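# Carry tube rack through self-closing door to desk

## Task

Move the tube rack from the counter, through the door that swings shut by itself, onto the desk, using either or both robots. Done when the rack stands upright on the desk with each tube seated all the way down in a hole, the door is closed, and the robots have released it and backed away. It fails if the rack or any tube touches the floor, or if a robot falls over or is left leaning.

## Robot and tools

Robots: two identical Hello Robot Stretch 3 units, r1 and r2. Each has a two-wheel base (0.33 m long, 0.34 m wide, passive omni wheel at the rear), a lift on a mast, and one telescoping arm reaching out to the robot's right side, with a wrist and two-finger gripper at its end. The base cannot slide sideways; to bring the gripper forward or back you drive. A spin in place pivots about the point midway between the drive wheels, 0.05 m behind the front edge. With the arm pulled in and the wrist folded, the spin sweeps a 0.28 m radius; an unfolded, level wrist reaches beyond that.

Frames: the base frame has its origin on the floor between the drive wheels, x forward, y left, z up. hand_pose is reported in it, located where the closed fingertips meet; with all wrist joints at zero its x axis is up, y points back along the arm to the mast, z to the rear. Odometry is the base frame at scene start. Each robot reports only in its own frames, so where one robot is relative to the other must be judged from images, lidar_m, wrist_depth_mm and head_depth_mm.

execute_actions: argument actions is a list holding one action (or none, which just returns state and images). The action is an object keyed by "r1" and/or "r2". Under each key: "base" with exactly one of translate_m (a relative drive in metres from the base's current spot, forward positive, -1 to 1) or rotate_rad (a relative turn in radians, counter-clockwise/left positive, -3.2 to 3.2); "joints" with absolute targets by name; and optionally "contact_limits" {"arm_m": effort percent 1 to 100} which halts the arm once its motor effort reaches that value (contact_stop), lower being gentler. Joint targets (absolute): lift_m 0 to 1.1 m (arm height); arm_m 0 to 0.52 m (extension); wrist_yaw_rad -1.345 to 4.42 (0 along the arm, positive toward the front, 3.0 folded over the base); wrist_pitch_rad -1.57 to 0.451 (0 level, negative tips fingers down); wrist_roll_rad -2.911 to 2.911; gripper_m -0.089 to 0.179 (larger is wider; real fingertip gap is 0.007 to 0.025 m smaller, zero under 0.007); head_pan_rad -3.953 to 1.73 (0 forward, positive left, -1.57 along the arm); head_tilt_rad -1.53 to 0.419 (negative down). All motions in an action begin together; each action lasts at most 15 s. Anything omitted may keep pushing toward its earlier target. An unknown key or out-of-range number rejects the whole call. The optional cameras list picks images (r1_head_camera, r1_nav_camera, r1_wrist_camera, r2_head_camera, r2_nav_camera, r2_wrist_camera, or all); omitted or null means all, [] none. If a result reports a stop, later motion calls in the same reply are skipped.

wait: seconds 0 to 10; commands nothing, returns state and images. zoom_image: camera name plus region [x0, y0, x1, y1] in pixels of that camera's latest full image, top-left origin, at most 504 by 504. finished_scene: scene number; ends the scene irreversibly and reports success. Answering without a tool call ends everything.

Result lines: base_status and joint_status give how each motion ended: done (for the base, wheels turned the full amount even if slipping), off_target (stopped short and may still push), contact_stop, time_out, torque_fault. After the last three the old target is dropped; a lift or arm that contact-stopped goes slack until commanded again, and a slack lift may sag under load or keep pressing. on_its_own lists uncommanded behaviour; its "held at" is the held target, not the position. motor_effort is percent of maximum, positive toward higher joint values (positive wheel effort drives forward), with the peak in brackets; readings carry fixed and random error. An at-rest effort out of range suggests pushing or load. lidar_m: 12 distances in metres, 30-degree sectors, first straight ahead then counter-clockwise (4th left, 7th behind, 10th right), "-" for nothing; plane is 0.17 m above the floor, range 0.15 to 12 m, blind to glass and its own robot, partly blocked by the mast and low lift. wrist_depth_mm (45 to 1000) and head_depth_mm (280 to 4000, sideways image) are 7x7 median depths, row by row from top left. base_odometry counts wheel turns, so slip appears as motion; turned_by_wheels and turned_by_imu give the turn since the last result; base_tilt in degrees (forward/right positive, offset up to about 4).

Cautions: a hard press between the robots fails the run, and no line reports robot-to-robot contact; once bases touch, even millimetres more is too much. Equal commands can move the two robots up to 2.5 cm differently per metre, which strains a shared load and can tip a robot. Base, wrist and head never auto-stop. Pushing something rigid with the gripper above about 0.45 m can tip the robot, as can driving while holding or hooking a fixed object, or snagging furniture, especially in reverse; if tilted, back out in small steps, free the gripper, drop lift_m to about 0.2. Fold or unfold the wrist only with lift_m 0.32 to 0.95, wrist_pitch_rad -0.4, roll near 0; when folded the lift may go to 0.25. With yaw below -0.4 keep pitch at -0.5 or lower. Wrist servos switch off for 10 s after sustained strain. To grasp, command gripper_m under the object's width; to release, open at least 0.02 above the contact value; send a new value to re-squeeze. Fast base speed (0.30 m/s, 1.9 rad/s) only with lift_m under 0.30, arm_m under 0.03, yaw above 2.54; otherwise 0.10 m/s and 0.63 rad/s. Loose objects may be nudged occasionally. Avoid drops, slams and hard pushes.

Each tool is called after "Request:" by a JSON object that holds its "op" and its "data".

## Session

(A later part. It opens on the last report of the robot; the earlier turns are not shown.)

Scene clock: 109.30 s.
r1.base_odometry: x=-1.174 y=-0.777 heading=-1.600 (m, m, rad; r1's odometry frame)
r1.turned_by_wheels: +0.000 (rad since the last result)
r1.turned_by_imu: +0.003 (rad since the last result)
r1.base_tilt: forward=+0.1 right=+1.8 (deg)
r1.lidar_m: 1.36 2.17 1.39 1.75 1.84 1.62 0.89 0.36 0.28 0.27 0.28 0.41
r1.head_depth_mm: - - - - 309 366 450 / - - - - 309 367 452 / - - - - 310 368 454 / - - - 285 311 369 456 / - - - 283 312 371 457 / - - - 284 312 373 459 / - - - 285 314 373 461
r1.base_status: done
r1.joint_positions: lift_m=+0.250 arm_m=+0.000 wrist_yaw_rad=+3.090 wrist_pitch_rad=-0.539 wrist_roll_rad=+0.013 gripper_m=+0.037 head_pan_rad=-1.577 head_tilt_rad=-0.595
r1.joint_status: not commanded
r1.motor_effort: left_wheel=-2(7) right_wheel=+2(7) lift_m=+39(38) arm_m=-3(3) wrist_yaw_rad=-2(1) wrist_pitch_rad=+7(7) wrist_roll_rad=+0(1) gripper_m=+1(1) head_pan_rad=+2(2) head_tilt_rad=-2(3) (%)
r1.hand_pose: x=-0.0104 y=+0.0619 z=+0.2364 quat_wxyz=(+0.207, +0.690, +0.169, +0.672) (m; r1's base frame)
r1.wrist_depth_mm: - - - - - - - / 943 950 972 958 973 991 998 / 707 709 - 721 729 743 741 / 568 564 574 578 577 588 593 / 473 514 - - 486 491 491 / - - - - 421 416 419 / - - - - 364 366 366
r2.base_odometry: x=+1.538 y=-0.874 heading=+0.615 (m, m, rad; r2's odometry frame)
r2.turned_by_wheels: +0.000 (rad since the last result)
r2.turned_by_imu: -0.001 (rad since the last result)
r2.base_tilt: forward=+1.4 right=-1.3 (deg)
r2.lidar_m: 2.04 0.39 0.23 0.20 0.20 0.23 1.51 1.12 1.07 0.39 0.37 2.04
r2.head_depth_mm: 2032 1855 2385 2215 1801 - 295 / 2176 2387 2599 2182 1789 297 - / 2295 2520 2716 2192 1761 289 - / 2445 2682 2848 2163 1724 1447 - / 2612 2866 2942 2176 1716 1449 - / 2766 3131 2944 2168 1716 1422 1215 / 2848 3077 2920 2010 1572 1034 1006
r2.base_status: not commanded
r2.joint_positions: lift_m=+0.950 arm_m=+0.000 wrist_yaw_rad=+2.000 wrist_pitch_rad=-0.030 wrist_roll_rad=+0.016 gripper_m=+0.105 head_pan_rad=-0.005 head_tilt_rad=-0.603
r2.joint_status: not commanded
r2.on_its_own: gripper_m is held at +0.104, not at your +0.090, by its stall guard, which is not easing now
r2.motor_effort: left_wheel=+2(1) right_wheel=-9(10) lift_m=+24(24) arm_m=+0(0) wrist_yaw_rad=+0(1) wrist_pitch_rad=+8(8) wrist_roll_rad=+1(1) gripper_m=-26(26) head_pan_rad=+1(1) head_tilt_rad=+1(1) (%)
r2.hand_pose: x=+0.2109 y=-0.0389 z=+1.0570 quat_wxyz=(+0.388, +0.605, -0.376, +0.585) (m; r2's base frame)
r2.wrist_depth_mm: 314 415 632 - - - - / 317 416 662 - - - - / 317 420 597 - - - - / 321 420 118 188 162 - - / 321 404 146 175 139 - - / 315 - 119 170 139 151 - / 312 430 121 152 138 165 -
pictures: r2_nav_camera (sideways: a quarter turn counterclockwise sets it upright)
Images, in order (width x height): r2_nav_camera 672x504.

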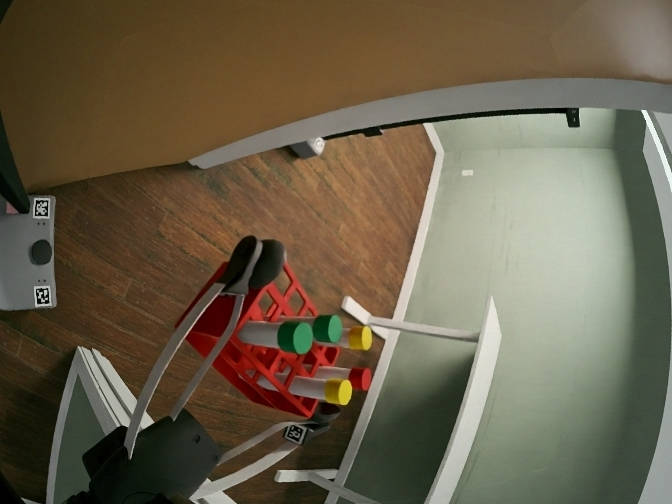

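Request:
{"op": "execute_actions", "data": {"actions": [{"r2":{"base":{"translate_m":0.9},"joints":{"head_tilt_rad":-0.9,"head_pan_rad":-1.0}}}], "cameras": ["r2_nav_camera"]}}

Scene clock: 119.53 s.
r1.base_odometry: x=-1.174 y=-0.777 heading=-1.600 (m, m, rad; r1's odometry frame)
r1.turned_by_wheels: +0.000 (rad since the last result)
r1.turned_by_imu: -0.001 (rad since the last result)
r1.base_tilt: forward=+0.1 right=+1.9 (deg)
r1.lidar_m: 0.54 2.17 1.39 1.75 1.84 1.63 0.89 0.36 0.28 0.27 0.28 0.40
r1.head_depth_mm: - - - - 309 366 450 / - - - - 309 367 453 / - - - - 310 368 454 / - - - 285 311 370 455 / - - - 283 312 371 457 / - - - 284 312 372 459 / - - - 285 314 373 462
r1.base_status: not commanded
r1.joint_positions: lift_m=+0.250 arm_m=+0.000 wrist_yaw_rad=+3.090 wrist_pitch_rad=-0.539 wrist_roll_rad=+0.013 gripper_m=+0.037 head_pan_rad=-1.577 head_tilt_rad=-0.595
r1.joint_status: not commanded
r1.motor_effort: left_wheel=-2(1) right_wheel=+2(2) lift_m=+39(39) arm_m=-3(3) wrist_yaw_rad=-1(1) wrist_pitch_rad=+7(7) wrist_roll_rad=+0(0) gripper_m=+1(0) head_pan_rad=+3(2) head_tilt_rad=-3(2) (%)
r1.hand_pose: x=-0.0104 y=+0.0619 z=+0.2364 quat_wxyz=(+0.207, +0.690, +0.169, +0.672) (m; r1's base frame)
r1.wrist_depth_mm: - - - - - - - / 919 929 951 951 966 997 - / 711 702 - 729 722 740 746 / 566 568 571 582 578 593 593 / 475 509 - - 490 488 492 / - - - - 419 419 419 / - - - - 361 365 367
r2.base_odometry: x=+2.272 y=-0.355 heading=+0.615 (m, m, rad; r2's odometry frame)
r2.turned_by_wheels: +0.000 (rad since the last result)
r2.turned_by_imu: -0.001 (rad since the last result)
r2.base_tilt: forward=+1.4 right=-1.4 (deg)
r2.lidar_m: 1.72 2.29 0.61 0.51 0.43 0.43 0.45 0.62 1.48 1.60 1.62 1.20
r2.head_depth_mm: 1810 1767 1840 1609 1407 - 1096 / 1776 2065 1889 1628 1422 - 1097 / 1708 1993 1884 1641 - - 1103 / 866 1873 1883 1613 1423 - 1094 / 866 1809 1886 1618 1444 - 1104 / 827 1731 1880 1603 1401 1239 1111 / 794 1646 1832 1523 319 296 1104
r2.base_status: done
r2.joint_positions: lift_m=+0.950 arm_m=+0.000 wrist_yaw_rad=+2.000 wrist_pitch_rad=-0.030 wrist_roll_rad=+0.016 gripper_m=+0.105 head_pan_rad=-0.993 head_tilt_rad=-0.889
r2.joint_status: all done
r2.on_its_own: gripper_m is held at +0.104, not at your +0.090, by its stall guard, which is not easing now
r2.motor_effort: left_wheel=-2(9) right_wheel=+1(14) lift_m=+24(23) arm_m=+0(0) wrist_yaw_rad=+0(1) wrist_pitch_rad=+8(8) wrist_roll_rad=+1(1) gripper_m=-26(26) head_pan_rad=-1(28) head_tilt_rad=-5(25) (%)
r2.hand_pose: x=+0.2109 y=-0.0389 z=+1.0570 quat_wxyz=(+0.388, +0.605, -0.376, +0.585) (m; r2's base frame)
r2.wrist_depth_mm: - - - - - - - / - - - - - - - / - - - - - - - / - - 118 - 161 - 776 / - - 146 177 139 - - / - - 119 170 139 151 - / - - 121 152 138 165 -
pictures: r2_nav_camera (sideways: a quarter turn counterclockwise sets it upright)
Images, in order (width x height): r2_nav_camera 672x504.

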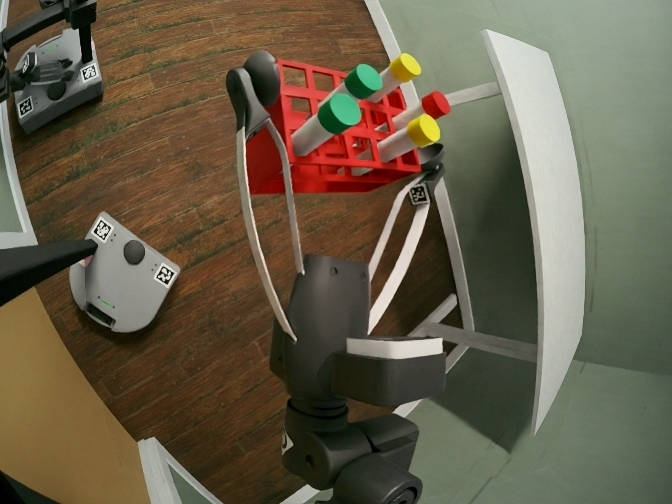

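Request:
{"op": "execute_actions", "data": {"actions": [{"r2":{"base":{"rotate_rad":-0.5},"joints":{"wrist_yaw_rad":1.0}}}], "cameras": []}}

Request:
{"op": "execute_actions", "data": {"actions": [{"r2":{"base":{"translate_m":0.4},"joints":{"arm_m":0.25}}}], "cameras": ["r2_nav_camera"]}}

Scene clock: 121.93 s.
r1.base_odometry: x=-1.174 y=-0.777 heading=-1.600 (m, m, rad; r1's odometry frame)
r1.turned_by_wheels: +0.000 (rad since the last result)
r1.turned_by_imu: +0.000 (rad since the last result)
r1.base_tilt: forward=+0.2 right=+2.0 (deg)
r1.lidar_m: 0.49 2.17 1.39 1.75 1.84 1.62 0.89 0.36 0.28 0.27 0.28 0.40
r1.head_depth_mm: - - - - 309 366 450 / - - - - 309 368 452 / - - - - 310 368 454 / - - - 285 312 369 455 / - - - 283 312 371 457 / - - - 284 313 372 459 / - - - 285 314 373 460
r1.base_status: not commanded
r1.joint_positions: lift_m=+0.250 arm_m=+0.000 wrist_yaw_rad=+3.090 wrist_pitch_rad=-0.539 wrist_roll_rad=+0.013 gripper_m=+0.037 head_pan_rad=-1.577 head_tilt_rad=-0.595
r1.joint_status: not commanded
r1.motor_effort: left_wheel=-3(2) right_wheel=+2(2) lift_m=+38(38) arm_m=-3(3) wrist_yaw_rad=-1(1) wrist_pitch_rad=+7(7) wrist_roll_rad=+0(0) gripper_m=+1(0) head_pan_rad=+2(2) head_tilt_rad=-3(2) (%)
r1.hand_pose: x=-0.0104 y=+0.0619 z=+0.2364 quat_wxyz=(+0.207, +0.690, +0.169, +0.672) (m; r1's base frame)
r1.wrist_depth_mm: - - - - - - - / 944 955 945 952 960 984 995 / 702 705 - 724 734 732 747 / 565 573 570 579 580 584 589 / 480 510 - - 486 487 489 / - - - - 422 417 418 / - - - - 363 363 365
r2.base_odometry: x=+2.272 y=-0.355 heading=+0.115 (m, m, rad; r2's odometry frame)
r2.turned_by_wheels: -0.500 (rad since the last result)
r2.turned_by_imu: -0.507 (rad since the last result)
r2.base_tilt: forward=+1.4 right=-1.3 (deg)
r2.lidar_m: 1.20 1.73 2.28 0.61 0.49 0.39 0.43 0.45 0.64 1.53 1.61 1.62
r2.head_depth_mm: 1424 1595 1751 - - 1220 1110 / 1530 1706 384 - - 1240 1110 / 1635 371 363 957 1401 1239 1111 / 1772 1867 337 371 1402 1245 1111 / 1866 2072 346 1569 1401 1243 1110 / 1832 2095 1895 1602 1404 1239 1117 / 1754 1949 1881 1600 1396 1242 1110
r2.base_status: done
r2.joint_positions: lift_m=+0.950 arm_m=+0.000 wrist_yaw_rad=+1.001 wrist_pitch_rad=-0.030 wrist_roll_rad=+0.016 gripper_m=+0.105 head_pan_rad=-0.993 head_tilt_rad=-0.889
r2.joint_status: all done
r2.on_its_own: gripper_m is held at +0.104, not at your +0.090, by its stall guard, which is not easing now
r2.motor_effort: left_wheel=+3(5) right_wheel=-6(9) lift_m=+24(24) arm_m=+0(0) wrist_yaw_rad=-1(2) wrist_pitch_rad=+8(8) wrist_roll_rad=+1(1) gripper_m=-26(26) head_pan_rad=-3(3) head_tilt_rad=-5(5) (%)
r2.hand_pose: x=+0.1937 y=-0.2830 z=+1.0570 quat_wxyz=(+0.621, +0.351, -0.620, +0.327) (m; r2's base frame)
r2.wrist_depth_mm: - - - - - - - / - - - - - - - / - - - - - - - / 770 869 118 188 162 - - / - - 147 175 140 - - / - - 119 171 138 151 - / - - 122 152 137 165 -
pictures: none
No camera images: the call's "cameras" was empty. Leave "cameras" out to get every camera's image.

Scene clock: 126.90 s.
r1.base_odometry: x=-1.174 y=-0.777 heading=-1.600 (m, m, rad; r1's odometry frame)
r1.turned_by_wheels: +0.000 (rad since the last result)
r1.turned_by_imu: +0.000 (rad since the last result)
r1.base_tilt: forward=+0.2 right=+2.0 (deg)
r1.lidar_m: 1.36 0.62 1.39 1.75 1.85 1.62 0.89 0.36 0.28 0.27 0.28 0.40
r1.head_depth_mm: - - - - 309 366 451 / - - - - 310 367 452 / - - - - 310 368 454 / - - - 285 312 370 456 / - - - 283 312 371 456 / - - - 284 313 372 459 / - - - 285 314 373 460
r1.base_status: not commanded
r1.joint_positions: lift_m=+0.250 arm_m=+0.000 wrist_yaw_rad=+3.090 wrist_pitch_rad=-0.539 wrist_roll_rad=+0.013 gripper_m=+0.037 head_pan_rad=-1.577 head_tilt_rad=-0.595
r1.joint_status: not commanded
r1.motor_effort: left_wheel=-2(1) right_wheel=+2(2) lift_m=+39(39) arm_m=-3(3) wrist_yaw_rad=-1(2) wrist_pitch_rad=+7(7) wrist_roll_rad=+0(0) gripper_m=+1(0) head_pan_rad=+2(2) head_tilt_rad=-3(2) (%)
r1.hand_pose: x=-0.0104 y=+0.0619 z=+0.2364 quat_wxyz=(+0.207, +0.690, +0.169, +0.672) (m; r1's base frame)
r1.wrist_depth_mm: - - - - - - - / 948 949 942 962 982 974 588 / 711 711 - 724 724 730 533 / 568 568 573 575 583 580 543 / 482 512 - - 486 488 484 / - - - - 422 418 417 / - - - - 364 364 365
r2.base_odometry: x=+2.670 y=-0.309 heading=+0.115 (m, m, rad; r2's odometry frame)
r2.turned_by_wheels: +0.000 (rad since the last result)
r2.turned_by_imu: -0.001 (rad since the last result)
r2.base_tilt: forward=+1.4 right=-1.4 (deg)
r2.lidar_m: 0.80 1.32 1.86 2.20 0.76 0.77 0.76 0.87 1.12 1.55 1.37 1.29
r2.head_depth_mm: 478 495 1800 1609 1405 1237 1113 / 866 518 1861 1604 1402 1243 1113 / 829 1871 1885 1609 1402 1241 1109 / 761 1566 1798 1610 1403 1239 1113 / 765 1845 1885 1603 1401 1236 1111 / 762 618 1796 1605 1400 1236 1110 / 764 597 1673 1604 1396 1240 1107
r2.base_status: done
r2.joint_positions: lift_m=+0.950 arm_m=+0.250 wrist_yaw_rad=+1.000 wrist_pitch_rad=-0.030 wrist_roll_rad=+0.016 gripper_m=+0.105 head_pan_rad=-0.993 head_tilt_rad=-0.889
r2.joint_status: all done
r2.on_its_own: gripper_m is held at +0.104, not at your +0.090, by its stall guard, which is not easing now
r2.motor_effort: left_wheel=+3(5) right_wheel=-6(7) lift_m=+24(24) arm_m=+4(3) wrist_yaw_rad=+0(1) wrist_pitch_rad=+8(8) wrist_roll_rad=+0(0) gripper_m=-26(25) head_pan_rad=-2(2) head_tilt_rad=-5(5) (%)
r2.hand_pose: x=+0.1935 y=-0.5327 z=+1.0570 quat_wxyz=(+0.621, +0.351, -0.620, +0.327) (m; r2's base frame)
r2.wrist_depth_mm: 884 960 - - - - 897 / 913 - - - - - 915 / 941 - - - - - 920 / 778 767 119 584 162 703 932 / 464 497 147 176 139 - 948 / 334 - 120 170 138 151 904 / - - 122 152 138 165 -
pictures: r2_nav_camera (sideways: a quarter turn counterclockwise sets it upright)
Images, in order (width x height): r2_nav_camera 672x504.

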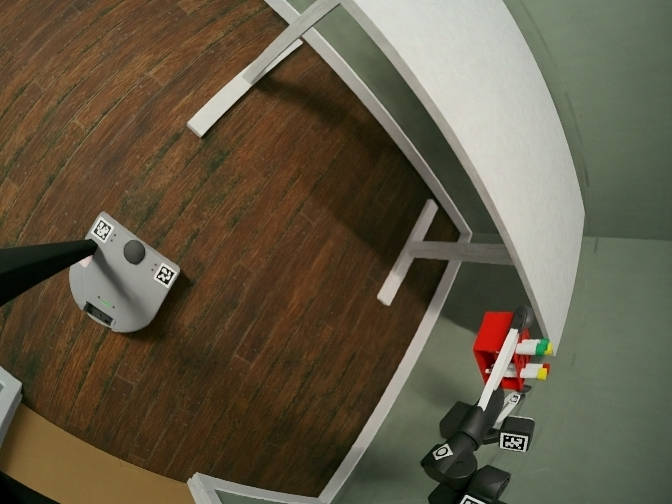

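Request:
{"op": "execute_actions", "data": {"actions": [{"r2":{"base":{"translate_m":0.5},"joints":{"head_pan_rad":-1.3}}}], "cameras": ["r2_nav_camera"]}}

Scene clock: 134.63 s.
r1.base_odometry: x=-1.174 y=-0.777 heading=-1.600 (m, m, rad; r1's odometry frame)
r1.turned_by_wheels: +0.000 (rad since the last result)
r1.turned_by_imu: +0.000 (rad since the last result)
r1.base_tilt: forward=+0.2 right=+2.0 (deg)
r1.lidar_m: 1.36 2.16 0.96 1.75 1.85 1.62 0.89 0.36 0.28 0.27 0.28 0.40
r1.head_depth_mm: - - - - 309 366 451 / - - - - 309 368 452 / - - - - 311 368 454 / - - - 285 311 369 455 / - - - 283 312 370 458 / - - - 284 313 372 458 / - - - 285 314 373 461
r1.base_status: not commanded
r1.joint_positions: lift_m=+0.250 arm_m=+0.000 wrist_yaw_rad=+3.090 wrist_pitch_rad=-0.539 wrist_roll_rad=+0.013 gripper_m=+0.037 head_pan_rad=-1.577 head_tilt_rad=-0.595
r1.joint_status: not commanded
r1.motor_effort: left_wheel=-2(2) right_wheel=+2(2) lift_m=+39(38) arm_m=-3(3) wrist_yaw_rad=-1(1) wrist_pitch_rad=+7(7) wrist_roll_rad=+0(0) gripper_m=-1(0) head_pan_rad=+3(3) head_tilt_rad=-3(2) (%)
r1.hand_pose: x=-0.0104 y=+0.0619 z=+0.2364 quat_wxyz=(+0.207, +0.690, +0.169, +0.672) (m; r1's base frame)
r1.wrist_depth_mm: - - - - - 896 844 / 936 947 954 979 982 867 784 / 702 705 - 724 729 739 744 / 571 573 577 575 586 587 588 / 478 509 - - 486 486 496 / - - - - 422 416 416 / - - - - 365 362 367
r2.base_odometry: x=+3.166 y=-0.251 heading=+0.116 (m, m, rad; r2's odometry frame)
r2.turned_by_wheels: +0.000 (rad since the last result)
r2.turned_by_imu: +0.237 (rad since the last result)
r2.base_tilt: forward=+1.5 right=-1.3 (deg)
r2.lidar_m: 0.35 0.93 1.64 2.19 1.09 1.21 1.28 1.41 1.57 1.18 0.93 0.80
r2.head_depth_mm: 734 - 494 420 365 1204 1111 / 827 - 493 420 366 324 1066 / 529 564 492 420 365 324 292 / 481 524 493 420 365 323 292 / 761 547 493 419 365 323 292 / 763 597 493 419 365 323 291 / 759 597 493 420 365 323 291
r2.base_status: translate_m off_target (by the wheels' count: +0.4996 of +0.5000)
r2.joint_positions: lift_m=+0.950 arm_m=+0.250 wrist_yaw_rad=+1.000 wrist_pitch_rad=-0.031 wrist_roll_rad=+0.016 gripper_m=+0.105 head_pan_rad=-1.295 head_tilt_rad=-0.890
r2.joint_status: all done
r2.on_its_own: gripper_m is held at +0.104, not at your +0.090, by its stall guard, which is not easing now; left_wheel is at rest, and its effort (+38) is outside its rest range (-18 to +18); right_wheel is at rest, and its effort (+55) is outside its rest range (-18 to +18)
r2.motor_effort: left_wheel=+38(68) right_wheel=+55(100) lift_m=+24(24) arm_m=+3(4) wrist_yaw_rad=+0(1) wrist_pitch_rad=+8(9) wrist_roll_rad=+0(1) gripper_m=-26(26) head_pan_rad=-1(15) head_tilt_rad=-4(5) (%)
r2.hand_pose: x=+0.1936 y=-0.5327 z=+1.0567 quat_wxyz=(+0.621, +0.351, -0.620, +0.327) (m; r2's base frame)
r2.wrist_depth_mm: 500 532 567 603 637 693 753 / 518 546 572 623 674 730 785 / 534 565 597 638 675 760 816 / 546 580 119 579 163 699 693 / 466 493 149 179 138 437 431 / 333 - 119 172 141 152 330 / 265 257 120 151 138 165 240
pictures: r2_nav_camera (sideways: a quarter turn counterclockwise sets it upright)
Images, in order (width x height): r2_nav_camera 672x504.

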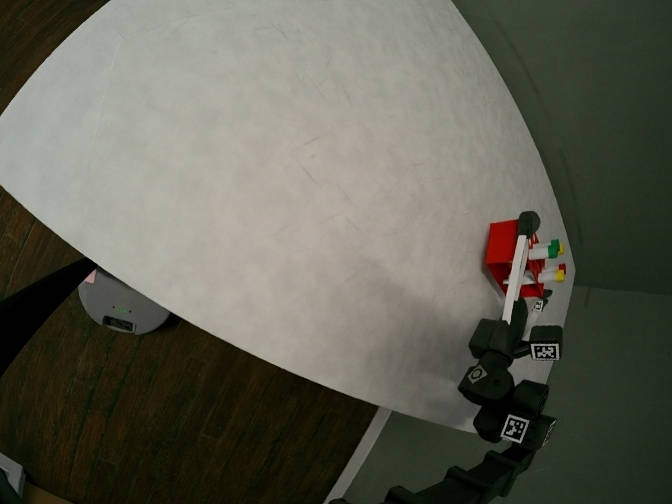

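Request:
{"op": "execute_actions", "data": {"actions": [{"r2":{"base":{"translate_m":-0.1},"joints":{"arm_m":0.1,"wrist_yaw_rad":1.2,"lift_m":0.74}}}], "cameras": ["r2_nav_camera"]}}

Scene clock: 137.60 s.
r1.base_odometry: x=-1.174 y=-0.777 heading=-1.600 (m, m, rad; r1's odometry frame)
r1.turned_by_wheels: +0.000 (rad since the last result)
r1.turned_by_imu: +0.000 (rad since the last result)
r1.base_tilt: forward=-0.1 right=+1.8 (deg)
r1.lidar_m: 1.36 2.17 0.89 1.75 1.84 1.62 0.89 0.36 0.28 0.27 0.28 0.40
r1.head_depth_mm: - - - - 309 366 451 / - - - - 310 368 452 / - - - - 311 369 453 / - - - 285 311 369 456 / - - - 283 312 371 457 / - - - 284 313 372 459 / - - - 284 313 373 461
r1.base_status: not commanded
r1.joint_positions: lift_m=+0.250 arm_m=+0.000 wrist_yaw_rad=+3.090 wrist_pitch_rad=-0.539 wrist_roll_rad=+0.013 gripper_m=+0.037 head_pan_rad=-1.577 head_tilt_rad=-0.595
r1.joint_status: not commanded
r1.motor_effort: left_wheel=-2(2) right_wheel=+2(2) lift_m=+37(38) arm_m=-3(3) wrist_yaw_rad=-1(1) wrist_pitch_rad=+7(7) wrist_roll_rad=+0(0) gripper_m=+0(0) head_pan_rad=+2(2) head_tilt_rad=-3(3) (%)
r1.hand_pose: x=-0.0104 y=+0.0619 z=+0.2364 quat_wxyz=(+0.207, +0.690, +0.169, +0.672) (m; r1's base frame)
r1.wrist_depth_mm: - - - - - - 826 / 946 939 961 959 967 875 678 / 709 706 - 725 725 735 697 / 569 571 579 578 581 584 590 / 478 509 - - 486 491 491 / - - - - 421 417 416 / - - - - 365 366 366
r2.base_odometry: x=+3.067 y=-0.263 heading=+0.116 (m, m, rad; r2's odometry frame)
r2.turned_by_wheels: +0.000 (rad since the last result)
r2.turned_by_imu: -0.001 (rad since the last result)
r2.base_tilt: forward=+1.4 right=-1.3 (deg)
r2.lidar_m: 0.45 1.05 1.84 2.21 1.02 1.12 1.19 1.31 1.54 1.18 1.04 0.90
r2.head_depth_mm: 767 599 505 - 1374 1236 1111 / 762 599 500 449 1402 1246 1113 / 762 599 - - 1326 1239 1119 / 762 598 493 402 366 1199 1121 / 761 423 458 411 365 329 1096 / 760 427 381 410 364 323 298 / 761 597 373 410 365 323 291
r2.base_status: done
r2.joint_positions: lift_m=+0.884 arm_m=+0.100 wrist_yaw_rad=+1.198 wrist_pitch_rad=-0.006 wrist_roll_rad=+0.010 gripper_m=+0.105 head_pan_rad=-1.295 head_tilt_rad=-0.890
r2.joint_status: lift_m contact_stop (moved -0.066 of -0.210); the others done
r2.on_its_own: gripper_m is held at +0.104, not at your +0.090, by its stall guard, which is not easing now; lift_m is slack since a contact_stop, until your next command for it (your +0.740 is given up)
r2.motor_effort: left_wheel=-1(33) right_wheel=+2(49) lift_m=+24(27) arm_m=-4(7) wrist_yaw_rad=+1(6) wrist_pitch_rad=+1(22) wrist_roll_rad=+4(5) gripper_m=-26(27) head_pan_rad=-1(2) head_tilt_rad=-4(4) (%)
r2.hand_pose: x=+0.2171 y=-0.3386 z=+0.9971 quat_wxyz=(+0.583, +0.403, -0.585, +0.395) (m; r2's base frame)
r2.wrist_depth_mm: 679 685 693 710 725 726 751 / 698 706 719 722 129 740 770 / 709 728 145 96 154 112 793 / 538 470 75 132 144 91 495 / 314 313 85 158 124 140 299 / 226 - 113 147 160 193 225 / 170 169 166 167 167 167 159
pictures: r2_nav_camera (sideways: a quarter turn counterclockwise sets it upright)
Images, in order (width x height): r2_nav_camera 672x504.

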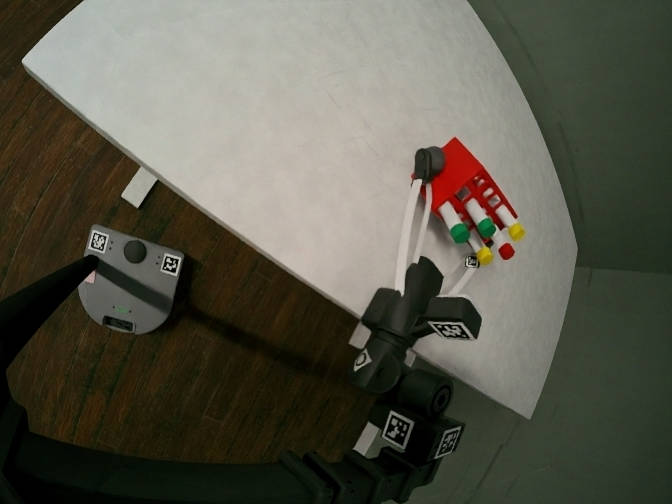

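Request:
{"op": "execute_actions", "data": {"actions": [{"r2":{"joints":{"lift_m":0.885,"gripper_m":0.125}}}], "cameras": ["r2_nav_camera","r2_wrist_camera"]}}

Scene clock: 138.63 s.
r1.base_odometry: x=-1.174 y=-0.777 heading=-1.600 (m, m, rad; r1's odometry frame)
r1.turned_by_wheels: +0.000 (rad since the last result)
r1.turned_by_imu: +0.000 (rad since the last result)
r1.base_tilt: forward=+0.1 right=+2.0 (deg)
r1.lidar_m: 1.36 2.17 0.89 1.75 1.85 1.62 0.89 0.36 0.28 0.27 0.28 0.40
r1.head_depth_mm: - - - - 309 367 451 / - - - - 310 367 452 / - - - - 311 368 453 / - - - 285 311 369 456 / - - - 283 312 371 457 / - - - 284 312 372 459 / - - - 285 314 374 461
r1.base_status: not commanded
r1.joint_positions: lift_m=+0.250 arm_m=+0.000 wrist_yaw_rad=+3.090 wrist_pitch_rad=-0.539 wrist_roll_rad=+0.013 gripper_m=+0.037 head_pan_rad=-1.577 head_tilt_rad=-0.595
r1.joint_status: not commanded
r1.motor_effort: left_wheel=-2(1) right_wheel=+2(2) lift_m=+38(39) arm_m=-3(3) wrist_yaw_rad=-1(1) wrist_pitch_rad=+7(7) wrist_roll_rad=+0(0) gripper_m=+0(0) head_pan_rad=+2(2) head_tilt_rad=-3(3) (%)
r1.hand_pose: x=-0.0104 y=+0.0619 z=+0.2364 quat_wxyz=(+0.207, +0.690, +0.169, +0.672) (m; r1's base frame)
r1.wrist_depth_mm: - - - - - - 819 / 926 940 959 968 976 874 683 / 702 713 - 714 731 737 707 / 567 570 574 583 583 589 596 / 475 510 - - 489 486 490 / - - - - 422 418 420 / - - - - 364 366 365
r2.base_odometry: x=+3.067 y=-0.263 heading=+0.116 (m, m, rad; r2's odometry frame)
r2.turned_by_wheels: +0.000 (rad since the last result)
r2.turned_by_imu: +0.000 (rad since the last result)
r2.base_tilt: forward=+1.3 right=-1.3 (deg)
r2.lidar_m: 0.45 1.05 1.84 2.20 1.02 1.12 1.19 1.30 1.54 1.18 1.04 0.90
r2.head_depth_mm: 763 601 507 - 1375 1238 1107 / 763 599 500 449 1397 1237 1113 / 762 598 - - 1329 1241 1119 / 762 598 493 403 365 1199 1119 / 760 422 458 411 365 328 1092 / 761 426 379 410 365 323 298 / 761 598 374 411 364 323 291
r2.base_status: not commanded
r2.joint_positions: lift_m=+0.885 arm_m=+0.100 wrist_yaw_rad=+1.198 wrist_pitch_rad=-0.008 wrist_roll_rad=+0.010 gripper_m=+0.126 head_pan_rad=-1.295 head_tilt_rad=-0.890
r2.joint_status: all done
r2.motor_effort: left_wheel=-2(2) right_wheel=+2(2) lift_m=+26(27) arm_m=-4(4) wrist_yaw_rad=+1(0) wrist_pitch_rad=+2(2) wrist_roll_rad=+4(4) gripper_m=-16(66) head_pan_rad=-1(1) head_tilt_rad=-4(4) (%)
r2.hand_pose: x=+0.2171 y=-0.3386 z=+0.9974 quat_wxyz=(+0.583, +0.403, -0.585, +0.394) (m; r2's base frame)
r2.wrist_depth_mm: 678 687 698 703 718 725 742 / 695 709 715 718 129 765 771 / 713 728 144 96 155 111 797 / 539 467 75 133 143 91 494 / 312 324 87 158 123 140 299 / 228 - 113 147 160 193 226 / 171 169 166 168 167 166 159
pictures: r2_nav_camera (sideways: a quarter turn counterclockwise sets it upright), r2_wrist_camera
Images, in order (width x height): r2_nav_camera 672x504, r2_wrist_camera 644x364.

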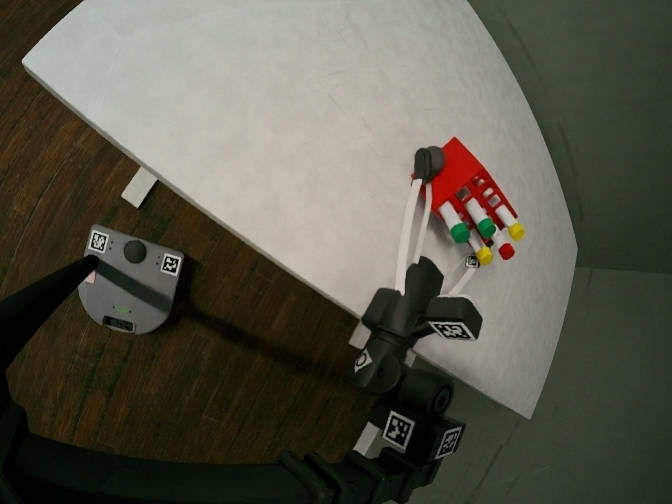

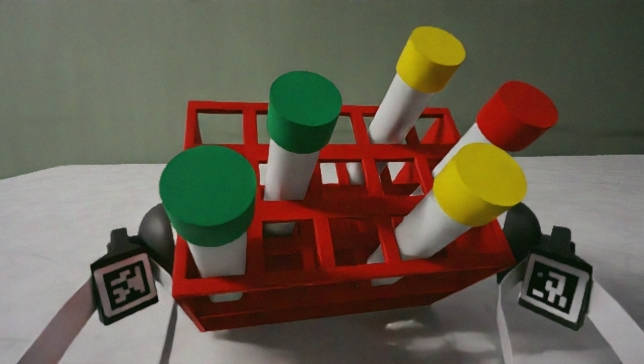

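Request:
{"op": "execute_actions", "data": {"actions": [], "cameras": ["r2_head_camera","r2_wrist_camera"]}}

Scene clock: 139.60 s.
r1.base_odometry: x=-1.174 y=-0.777 heading=-1.600 (m, m, rad; r1's odometry frame)
r1.turned_by_wheels: +0.000 (rad since the last result)
r1.turned_by_imu: +0.000 (rad since the last result)
r1.base_tilt: forward=+0.1 right=+1.8 (deg)
r1.lidar_m: 1.36 2.17 0.89 1.75 1.84 1.62 0.89 0.36 0.28 0.27 0.28 0.40
r1.head_depth_mm: - - - - 309 366 451 / - - - - 310 367 452 / - - - - 310 369 453 / - - - 285 311 369 456 / - - - 283 312 371 458 / - - - 284 313 372 461 / - - - 285 314 374 461
r1.base_status: not commanded
r1.joint_positions: lift_m=+0.250 arm_m=+0.000 wrist_yaw_rad=+3.090 wrist_pitch_rad=-0.539 wrist_roll_rad=+0.013 gripper_m=+0.037 head_pan_rad=-1.577 head_tilt_rad=-0.595
r1.joint_status: not commanded
r1.motor_effort: left_wheel=-3(1) right_wheel=+2(2) lift_m=+37(39) arm_m=-3(3) wrist_yaw_rad=-1(1) wrist_pitch_rad=+7(7) wrist_roll_rad=+0(0) gripper_m=+1(0) head_pan_rad=+3(2) head_tilt_rad=-2(3) (%)
r1.hand_pose: x=-0.0104 y=+0.0619 z=+0.2364 quat_wxyz=(+0.207, +0.690, +0.169, +0.672) (m; r1's base frame)
r1.wrist_depth_mm: - - - - - - 816 / 935 937 956 949 976 859 671 / 720 713 - 729 726 738 714 / 570 572 570 570 590 588 594 / 473 512 - - 484 486 494 / - - - - 424 416 418 / - - - - 366 364 367
r2.base_odometry: x=+3.067 y=-0.263 heading=+0.116 (m, m, rad; r2's odometry frame)
r2.turned_by_wheels: +0.000 (rad since the last result)
r2.turned_by_imu: +0.000 (rad since the last result)
r2.base_tilt: forward=+1.4 right=-1.4 (deg)
r2.lidar_m: 0.45 1.05 1.84 2.21 1.02 1.12 1.19 1.31 1.53 1.19 1.04 0.90
r2.head_depth_mm: 764 600 507 - 1376 1241 1111 / 762 599 501 449 1403 1238 1110 / 761 599 - - 1331 1243 1120 / 761 597 493 402 365 1198 1120 / 760 421 458 411 365 328 1096 / 762 426 379 411 365 323 298 / 761 596 375 410 365 322 291
r2.base_status: not commanded
r2.joint_positions: lift_m=+0.885 arm_m=+0.100 wrist_yaw_rad=+1.198 wrist_pitch_rad=-0.008 wrist_roll_rad=+0.010 gripper_m=+0.126 head_pan_rad=-1.295 head_tilt_rad=-0.890
r2.joint_status: all done
r2.motor_effort: left_wheel=-1(2) right_wheel=+1(2) lift_m=+26(27) arm_m=-4(4) wrist_yaw_rad=+1(0) wrist_pitch_rad=+2(2) wrist_roll_rad=+4(4) gripper_m=-16(66) head_pan_rad=-2(1) head_tilt_rad=-5(4) (%)
r2.hand_pose: x=+0.2171 y=-0.3386 z=+0.9974 quat_wxyz=(+0.583, +0.403, -0.585, +0.394) (m; r2's base frame)
r2.wrist_depth_mm: 677 690 689 702 714 718 735 / 690 697 724 718 129 747 765 / 723 735 144 96 155 111 784 / 544 466 75 133 143 91 499 / 312 325 87 158 124 140 300 / 227 - 113 147 160 192 226 / 171 170 167 168 168 167 159
pictures: r2_head_camera (sideways: a quarter turn clockwise sets it upright), r2_wrist_camera
Images, in order (width x height): r2_head_camera 896x504, r2_wrist_camera 644x364.

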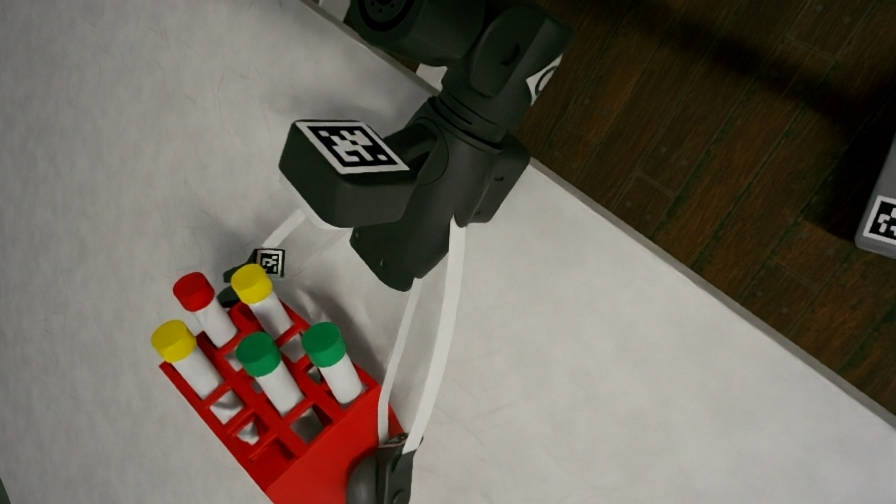

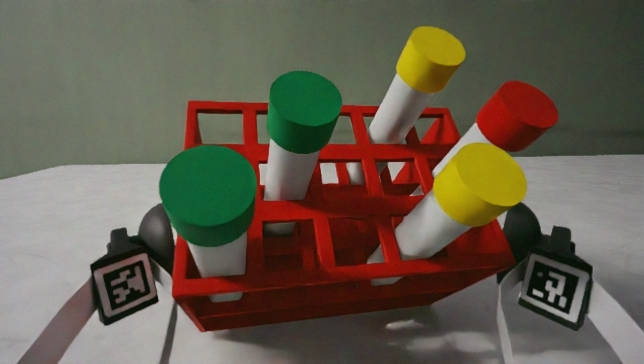

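Request:
{"op": "execute_actions", "data": {"actions": [{"r2":{"joints":{"lift_m":1.08,"gripper_m":0.12}}}], "cameras": []}}

Request:
{"op": "execute_actions", "data": {"actions": [{"r2":{"joints":{"wrist_pitch_rad":-0.75,"head_tilt_rad":-0.6}}}], "cameras": ["r2_head_camera","r2_wrist_camera"]}}

Scene clock: 143.37 s.
r1.base_odometry: x=-1.174 y=-0.777 heading=-1.600 (m, m, rad; r1's odometry frame)
r1.turned_by_wheels: +0.000 (rad since the last result)
r1.turned_by_imu: +0.000 (rad since the last result)
r1.base_tilt: forward=+0.1 right=+2.0 (deg)
r1.lidar_m: 1.36 2.17 0.89 1.75 1.84 1.62 0.89 0.36 0.28 0.27 0.28 0.40
r1.head_depth_mm: - - - - 309 366 451 / - - - - 309 368 453 / - - - - 311 368 454 / - - - 285 311 370 456 / - - - 283 312 371 457 / - - - 284 313 372 459 / - - - 284 314 373 460
r1.base_status: not commanded
r1.joint_positions: lift_m=+0.250 arm_m=+0.000 wrist_yaw_rad=+3.090 wrist_pitch_rad=-0.539 wrist_roll_rad=+0.013 gripper_m=+0.037 head_pan_rad=-1.577 head_tilt_rad=-0.595
r1.joint_status: not commanded
r1.motor_effort: left_wheel=-2(2) right_wheel=+2(2) lift_m=+39(39) arm_m=-3(3) wrist_yaw_rad=-1(1) wrist_pitch_rad=+7(7) wrist_roll_rad=+0(0) gripper_m=-1(0) head_pan_rad=+2(3) head_tilt_rad=-2(2) (%)
r1.hand_pose: x=-0.0104 y=+0.0619 z=+0.2364 quat_wxyz=(+0.207, +0.690, +0.169, +0.672) (m; r1's base frame)
r1.wrist_depth_mm: - - - - - - 811 / 943 954 946 955 968 867 680 / 704 718 - 722 724 738 706 / 574 568 575 579 586 594 592 / 477 506 - - 486 485 485 / - - - - 421 419 417 / - - - - 363 364 367
r2.base_odometry: x=+3.067 y=-0.263 heading=+0.116 (m, m, rad; r2's odometry frame)
r2.turned_by_wheels: +0.000 (rad since the last result)
r2.turned_by_imu: -0.001 (rad since the last result)
r2.base_tilt: forward=+1.5 right=-1.4 (deg)
r2.lidar_m: 0.45 1.05 1.84 2.21 1.02 1.12 1.19 1.31 1.54 1.19 1.04 0.90
r2.head_depth_mm: - 566 506 1569 1402 1240 1112 / - - 493 449 1404 1242 1108 / - 564 493 419 1328 1238 1119 / 681 598 493 419 365 1201 1119 / 329 598 493 419 365 328 1094 / 358 562 493 420 365 323 298 / - 315 491 419 364 323 291
r2.base_status: not commanded
r2.joint_positions: lift_m=+1.080 arm_m=+0.100 wrist_yaw_rad=+1.200 wrist_pitch_rad=-0.026 wrist_roll_rad=+0.014 gripper_m=+0.121 head_pan_rad=-1.295 head_tilt_rad=-0.890
r2.joint_status: all done
r2.motor_effort: left_wheel=-1(2) right_wheel=+1(2) lift_m=+27(29) arm_m=-3(4) wrist_yaw_rad=+0(1) wrist_pitch_rad=+7(7) wrist_roll_rad=+2(4) gripper_m=-11(52) head_pan_rad=-2(3) head_tilt_rad=-4(5) (%)
r2.hand_pose: x=+0.2168 y=-0.3379 z=+1.1878 quat_wxyz=(+0.585, +0.410, -0.582, +0.389) (m; r2's base frame)
r2.wrist_depth_mm: 673 689 688 710 717 730 743 / 694 707 708 733 736 746 751 / 720 734 740 756 775 773 787 / 752 770 756 783 181 826 832 / 765 765 173 729 171 821 763 / 584 - 143 511 164 151 575 / 454 446 138 160 136 406 434
pictures: none
No camera images: the call's "cameras" was empty. Leave "cameras" out to get every camera's image.

Scene clock: 144.53 s.
r1.base_odometry: x=-1.174 y=-0.777 heading=-1.600 (m, m, rad; r1's odometry frame)
r1.turned_by_wheels: +0.000 (rad since the last result)
r1.turned_by_imu: +0.000 (rad since the last result)
r1.base_tilt: forward=+0.1 right=+1.9 (deg)
r1.lidar_m: 1.36 2.17 0.89 1.75 1.85 1.61 0.89 0.36 0.28 0.27 0.28 0.40
r1.head_depth_mm: - - - - 309 366 450 / - - - - 310 367 453 / - - - - 310 368 453 / - - - 285 311 370 455 / - - - 283 312 371 457 / - - - 284 312 372 458 / - - - 284 313 373 461
r1.base_status: not commanded
r1.joint_positions: lift_m=+0.250 arm_m=+0.000 wrist_yaw_rad=+3.090 wrist_pitch_rad=-0.539 wrist_roll_rad=+0.013 gripper_m=+0.037 head_pan_rad=-1.577 head_tilt_rad=-0.595
r1.joint_status: not commanded
r1.motor_effort: left_wheel=-2(2) right_wheel=+2(2) lift_m=+39(39) arm_m=-3(3) wrist_yaw_rad=-2(1) wrist_pitch_rad=+7(7) wrist_roll_rad=+0(0) gripper_m=+0(0) head_pan_rad=+3(2) head_tilt_rad=-3(2) (%)
r1.hand_pose: x=-0.0104 y=+0.0619 z=+0.2364 quat_wxyz=(+0.207, +0.690, +0.169, +0.672) (m; r1's base frame)
r1.wrist_depth_mm: - - - - - - 808 / 945 931 956 971 957 850 672 / 704 710 - 720 716 750 712 / 562 575 577 580 578 579 595 / 477 511 - - 487 488 489 / - - - - 421 417 416 / - - - - 367 362 366
r2.base_odometry: x=+3.067 y=-0.263 heading=+0.116 (m, m, rad; r2's odometry frame)
r2.turned_by_wheels: +0.000 (rad since the last result)
r2.turned_by_imu: +0.000 (rad since the last result)
r2.base_tilt: forward=+1.4 right=-1.4 (deg)
r2.lidar_m: 0.45 1.05 1.83 2.20 1.02 1.11 1.19 1.30 1.54 1.19 1.04 0.90
r2.head_depth_mm: 1314 1384 852 - 1638 1434 1226 / 1396 1440 898 - 454 1361 1228 / 1458 1259 - 639 417 385 1191 / 1332 1244 760 586 383 355 334 / 1179 1208 794 585 375 355 326 / 1048 1102 791 583 343 373 326 / 946 1011 787 582 462 382 325
r2.base_status: not commanded
r2.joint_positions: lift_m=+1.080 arm_m=+0.100 wrist_yaw_rad=+1.200 wrist_pitch_rad=-0.754 wrist_roll_rad=+0.014 gripper_m=+0.121 head_pan_rad=-1.295 head_tilt_rad=-0.606
r2.joint_status: all done
r2.motor_effort: left_wheel=-1(1) right_wheel=+2(2) lift_m=+27(27) arm_m=-3(3) wrist_yaw_rad=+0(1) wrist_pitch_rad=+1(6) wrist_roll_rad=+2(2) gripper_m=-11(11) head_pan_rad=-2(3) head_tilt_rad=+2(21) (%)
r2.hand_pose: x=+0.1373 y=-0.3071 z=+1.0256 quat_wxyz=(+0.687, +0.587, -0.400, +0.152) (m; r2's base frame)
r2.wrist_depth_mm: 431 425 422 413 403 398 395 / 370 368 362 360 351 346 342 / 325 321 320 315 310 307 303 / 288 286 269 275 183 276 273 / 261 264 174 248 151 253 247 / 237 - 142 197 163 151 226 / 220 216 137 162 136 181 208
pictures: r2_head_camera (sideways: a quarter turn clockwise sets it upright), r2_wrist_camera
Images, in order (width x height): r2_head_camera 896x504, r2_wrist_camera 644x364.

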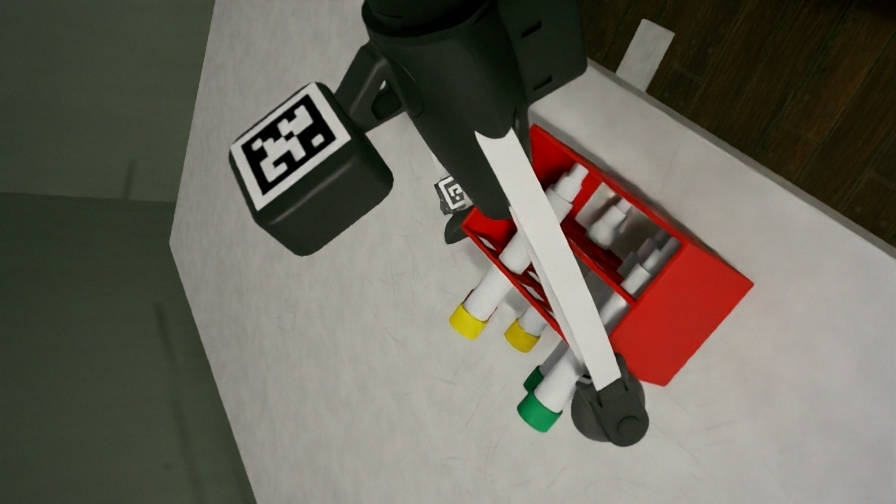

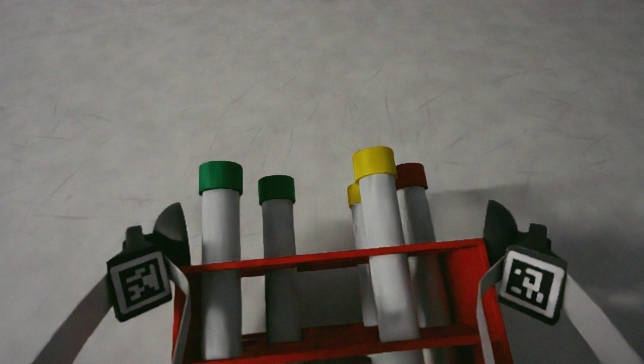

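Request:
{"op": "execute_actions", "data": {"actions": [{"r2":{"joints":{"wrist_pitch_rad":-0.3,"head_tilt_rad":-0.4,"head_pan_rad":-1.0}}}], "cameras": ["r2_head_camera","r2_wrist_camera","r2_nav_camera"]}}

Scene clock: 146.43 s.
r1.base_odometry: x=-1.174 y=-0.777 heading=-1.600 (m, m, rad; r1's odometry frame)
r1.turned_by_wheels: +0.000 (rad since the last result)
r1.turned_by_imu: +0.000 (rad since the last result)
r1.base_tilt: forward=+0.2 right=+1.9 (deg)
r1.lidar_m: 1.36 2.17 0.89 1.75 1.85 1.62 0.89 0.36 0.28 0.27 0.28 0.40
r1.head_depth_mm: - - - - 309 366 450 / - - - - 309 367 452 / - - - - 310 368 454 / - - - 285 311 370 456 / - - - 284 312 371 457 / - - - 283 313 372 459 / - - - 284 314 373 462
r1.base_status: not commanded
r1.joint_positions: lift_m=+0.250 arm_m=+0.000 wrist_yaw_rad=+3.090 wrist_pitch_rad=-0.539 wrist_roll_rad=+0.013 gripper_m=+0.037 head_pan_rad=-1.577 head_tilt_rad=-0.595
r1.joint_status: not commanded
r1.motor_effort: left_wheel=-2(2) right_wheel=+2(2) lift_m=+39(38) arm_m=-3(3) wrist_yaw_rad=-1(1) wrist_pitch_rad=+7(7) wrist_roll_rad=+0(1) gripper_m=+0(0) head_pan_rad=+2(2) head_tilt_rad=-2(2) (%)
r1.hand_pose: x=-0.0104 y=+0.0619 z=+0.2364 quat_wxyz=(+0.207, +0.690, +0.169, +0.672) (m; r1's base frame)
r1.wrist_depth_mm: - - - - - - 814 / 931 942 968 959 979 856 681 / 705 716 - 728 725 732 708 / 571 572 577 578 587 585 597 / 478 512 - - 485 488 490 / - - - - 422 418 419 / - - - - 363 364 366
r2.base_odometry: x=+3.067 y=-0.263 heading=+0.116 (m, m, rad; r2's odometry frame)
r2.turned_by_wheels: +0.000 (rad since the last result)
r2.turned_by_imu: +0.000 (rad since the last result)
r2.base_tilt: forward=+1.4 right=-1.4 (deg)
r2.lidar_m: 0.45 1.05 1.84 2.20 1.02 1.12 1.19 1.31 1.54 1.19 1.04 0.90
r2.head_depth_mm: 1250 1382 1459 921 - 467 379 / 1135 1242 1320 914 393 465 378 / 1042 1131 1218 805 433 423 377 / 964 1039 1116 849 333 362 377 / 893 957 1031 845 529 460 375 / 835 889 954 839 594 459 373 / 783 832 890 833 591 457 373
r2.base_status: not commanded
r2.joint_positions: lift_m=+1.080 arm_m=+0.100 wrist_yaw_rad=+1.200 wrist_pitch_rad=-0.333 wrist_roll_rad=+0.014 gripper_m=+0.121 head_pan_rad=-1.007 head_tilt_rad=-0.409
r2.joint_status: all done
r2.motor_effort: left_wheel=-1(1) right_wheel=+2(2) lift_m=+27(27) arm_m=-4(4) wrist_yaw_rad=+0(0) wrist_pitch_rad=+9(8) wrist_roll_rad=+2(1) gripper_m=-11(12) head_pan_rad=+2(16) head_tilt_rad=+3(16) (%)
r2.hand_pose: x=+0.1969 y=-0.3302 z=+1.1120 quat_wxyz=(+0.638, +0.493, -0.513, +0.293) (m; r2's base frame)
r2.wrist_depth_mm: 660 671 672 686 695 718 734 / 706 721 738 737 759 773 793 / 749 752 717 705 693 685 675 / 547 542 175 503 179 511 505 / 434 449 172 405 165 429 407 / 359 - 143 327 165 151 345 / 307 303 139 162 139 280 292
pictures: r2_head_camera (sideways: a quarter turn clockwise sets it upright), r2_nav_camera (sideways: a quarter turn counterclockwise sets it upright), r2_wrist_camera
Images, in order (width x height): r2_head_camera 896x504, r2_nav_camera 672x504, r2_wrist_camera 644x364.

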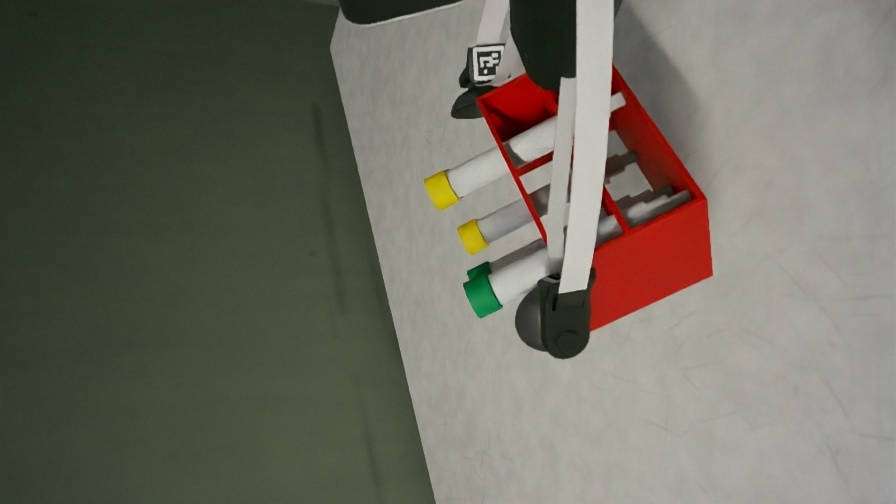

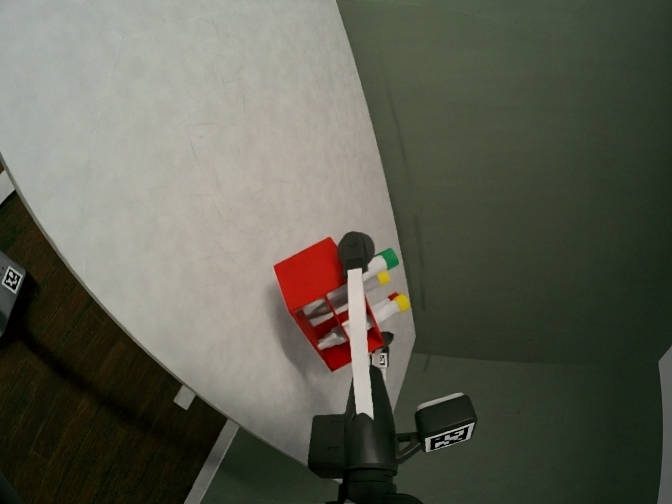

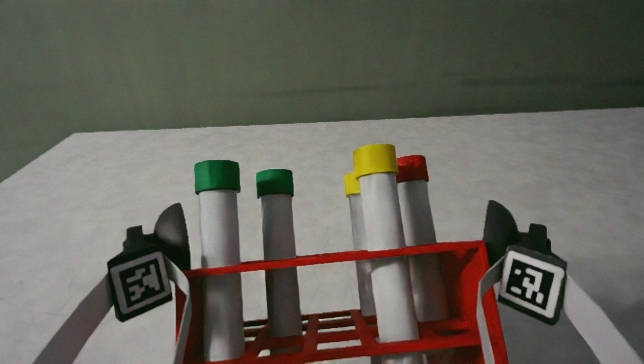

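Request:
{"op": "execute_actions", "data": {"actions": [{"r2":{"joints":{"wrist_pitch_rad":-0.1,"lift_m":1.04,"head_tilt_rad":-0.5}}}], "cameras": ["r2_head_camera","r2_wrist_camera"]}}

Scene clock: 147.87 s.
r1.base_odometry: x=-1.174 y=-0.777 heading=-1.600 (m, m, rad; r1's odometry frame)
r1.turned_by_wheels: +0.000 (rad since the last result)
r1.turned_by_imu: +0.000 (rad since the last result)
r1.base_tilt: forward=+0.1 right=+1.9 (deg)
r1.lidar_m: 1.36 2.17 0.89 1.75 1.85 1.62 0.89 0.36 0.28 0.27 0.28 0.40
r1.head_depth_mm: - - - - 309 366 449 / - - - - 310 367 452 / - - - - 310 369 454 / - - - 285 311 370 455 / - - - 283 312 371 457 / - - - 284 313 372 459 / - - - 285 314 373 461
r1.base_status: not commanded
r1.joint_positions: lift_m=+0.250 arm_m=+0.000 wrist_yaw_rad=+3.090 wrist_pitch_rad=-0.539 wrist_roll_rad=+0.013 gripper_m=+0.037 head_pan_rad=-1.577 head_tilt_rad=-0.595
r1.joint_status: not commanded
r1.motor_effort: left_wheel=-2(3) right_wheel=+2(2) lift_m=+38(38) arm_m=-3(3) wrist_yaw_rad=-1(2) wrist_pitch_rad=+6(7) wrist_roll_rad=+0(0) gripper_m=+0(0) head_pan_rad=+2(3) head_tilt_rad=-3(2) (%)
r1.hand_pose: x=-0.0104 y=+0.0619 z=+0.2364 quat_wxyz=(+0.207, +0.690, +0.169, +0.672) (m; r1's base frame)
r1.wrist_depth_mm: - - - - - - 817 / 949 955 947 965 973 841 683 / 706 705 - 715 739 733 714 / 569 566 580 573 590 582 590 / 478 508 - - 488 485 494 / - - - - 423 418 417 / - - - - 363 365 367
r2.base_odometry: x=+3.067 y=-0.263 heading=+0.116 (m, m, rad; r2's odometry frame)
r2.turned_by_wheels: +0.000 (rad since the last result)
r2.turned_by_imu: +0.000 (rad since the last result)
r2.base_tilt: forward=+1.4 right=-1.3 (deg)
r2.lidar_m: 0.45 1.05 1.84 2.20 1.02 1.12 1.19 1.31 1.54 1.19 1.04 0.90
r2.head_depth_mm: 1240 1391 1103 800 500 427 354 / 1128 1251 1090 408 500 426 353 / 1037 1140 1084 408 480 425 352 / 955 1047 1075 423 352 424 352 / 891 965 1007 506 493 423 351 / 831 898 951 705 527 421 350 / 779 840 896 701 525 420 349
r2.base_status: not commanded
r2.joint_positions: lift_m=+1.040 arm_m=+0.100 wrist_yaw_rad=+1.200 wrist_pitch_rad=-0.136 wrist_roll_rad=+0.014 gripper_m=+0.121 head_pan_rad=-1.007 head_tilt_rad=-0.493
r2.joint_status: all done
r2.motor_effort: left_wheel=-2(1) right_wheel=+1(1) lift_m=+22(24) arm_m=-4(3) wrist_yaw_rad=-1(1) wrist_pitch_rad=+10(10) wrist_roll_rad=+2(2) gripper_m=-11(11) head_pan_rad=+0(1) head_tilt_rad=-3(13) (%)
r2.hand_pose: x=+0.2122 y=-0.3361 z=+1.1203 quat_wxyz=(+0.606, +0.440, -0.559, +0.356) (m; r2's base frame)
r2.wrist_depth_mm: 661 668 672 683 708 722 731 / 691 696 717 720 740 752 758 / 729 737 747 760 762 793 796 / 762 761 178 685 179 723 719 / 542 570 173 495 169 539 509 / 414 - 143 367 165 151 403 / 335 332 139 161 138 301 323
pictures: r2_head_camera (sideways: a quarter turn clockwise sets it upright), r2_wrist_camera
Images, in order (width x height): r2_head_camera 896x504, r2_wrist_camera 644x364.

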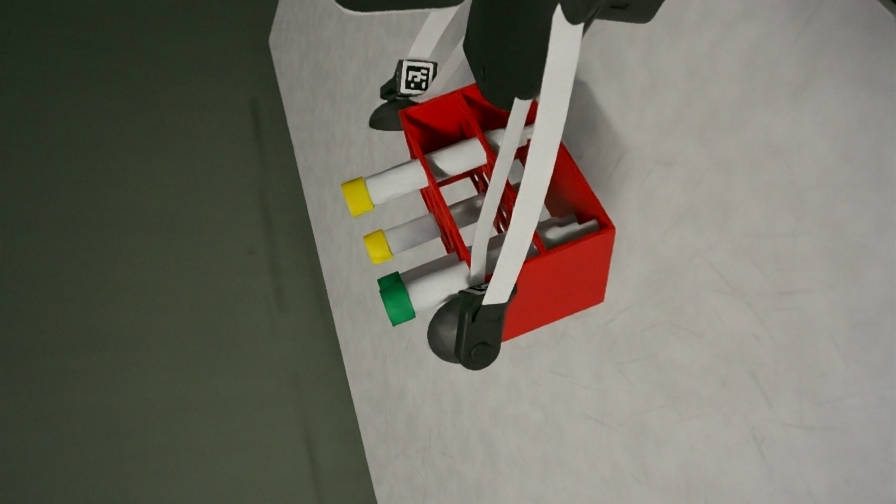

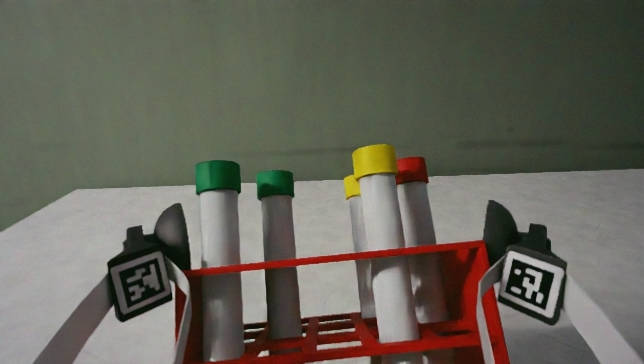

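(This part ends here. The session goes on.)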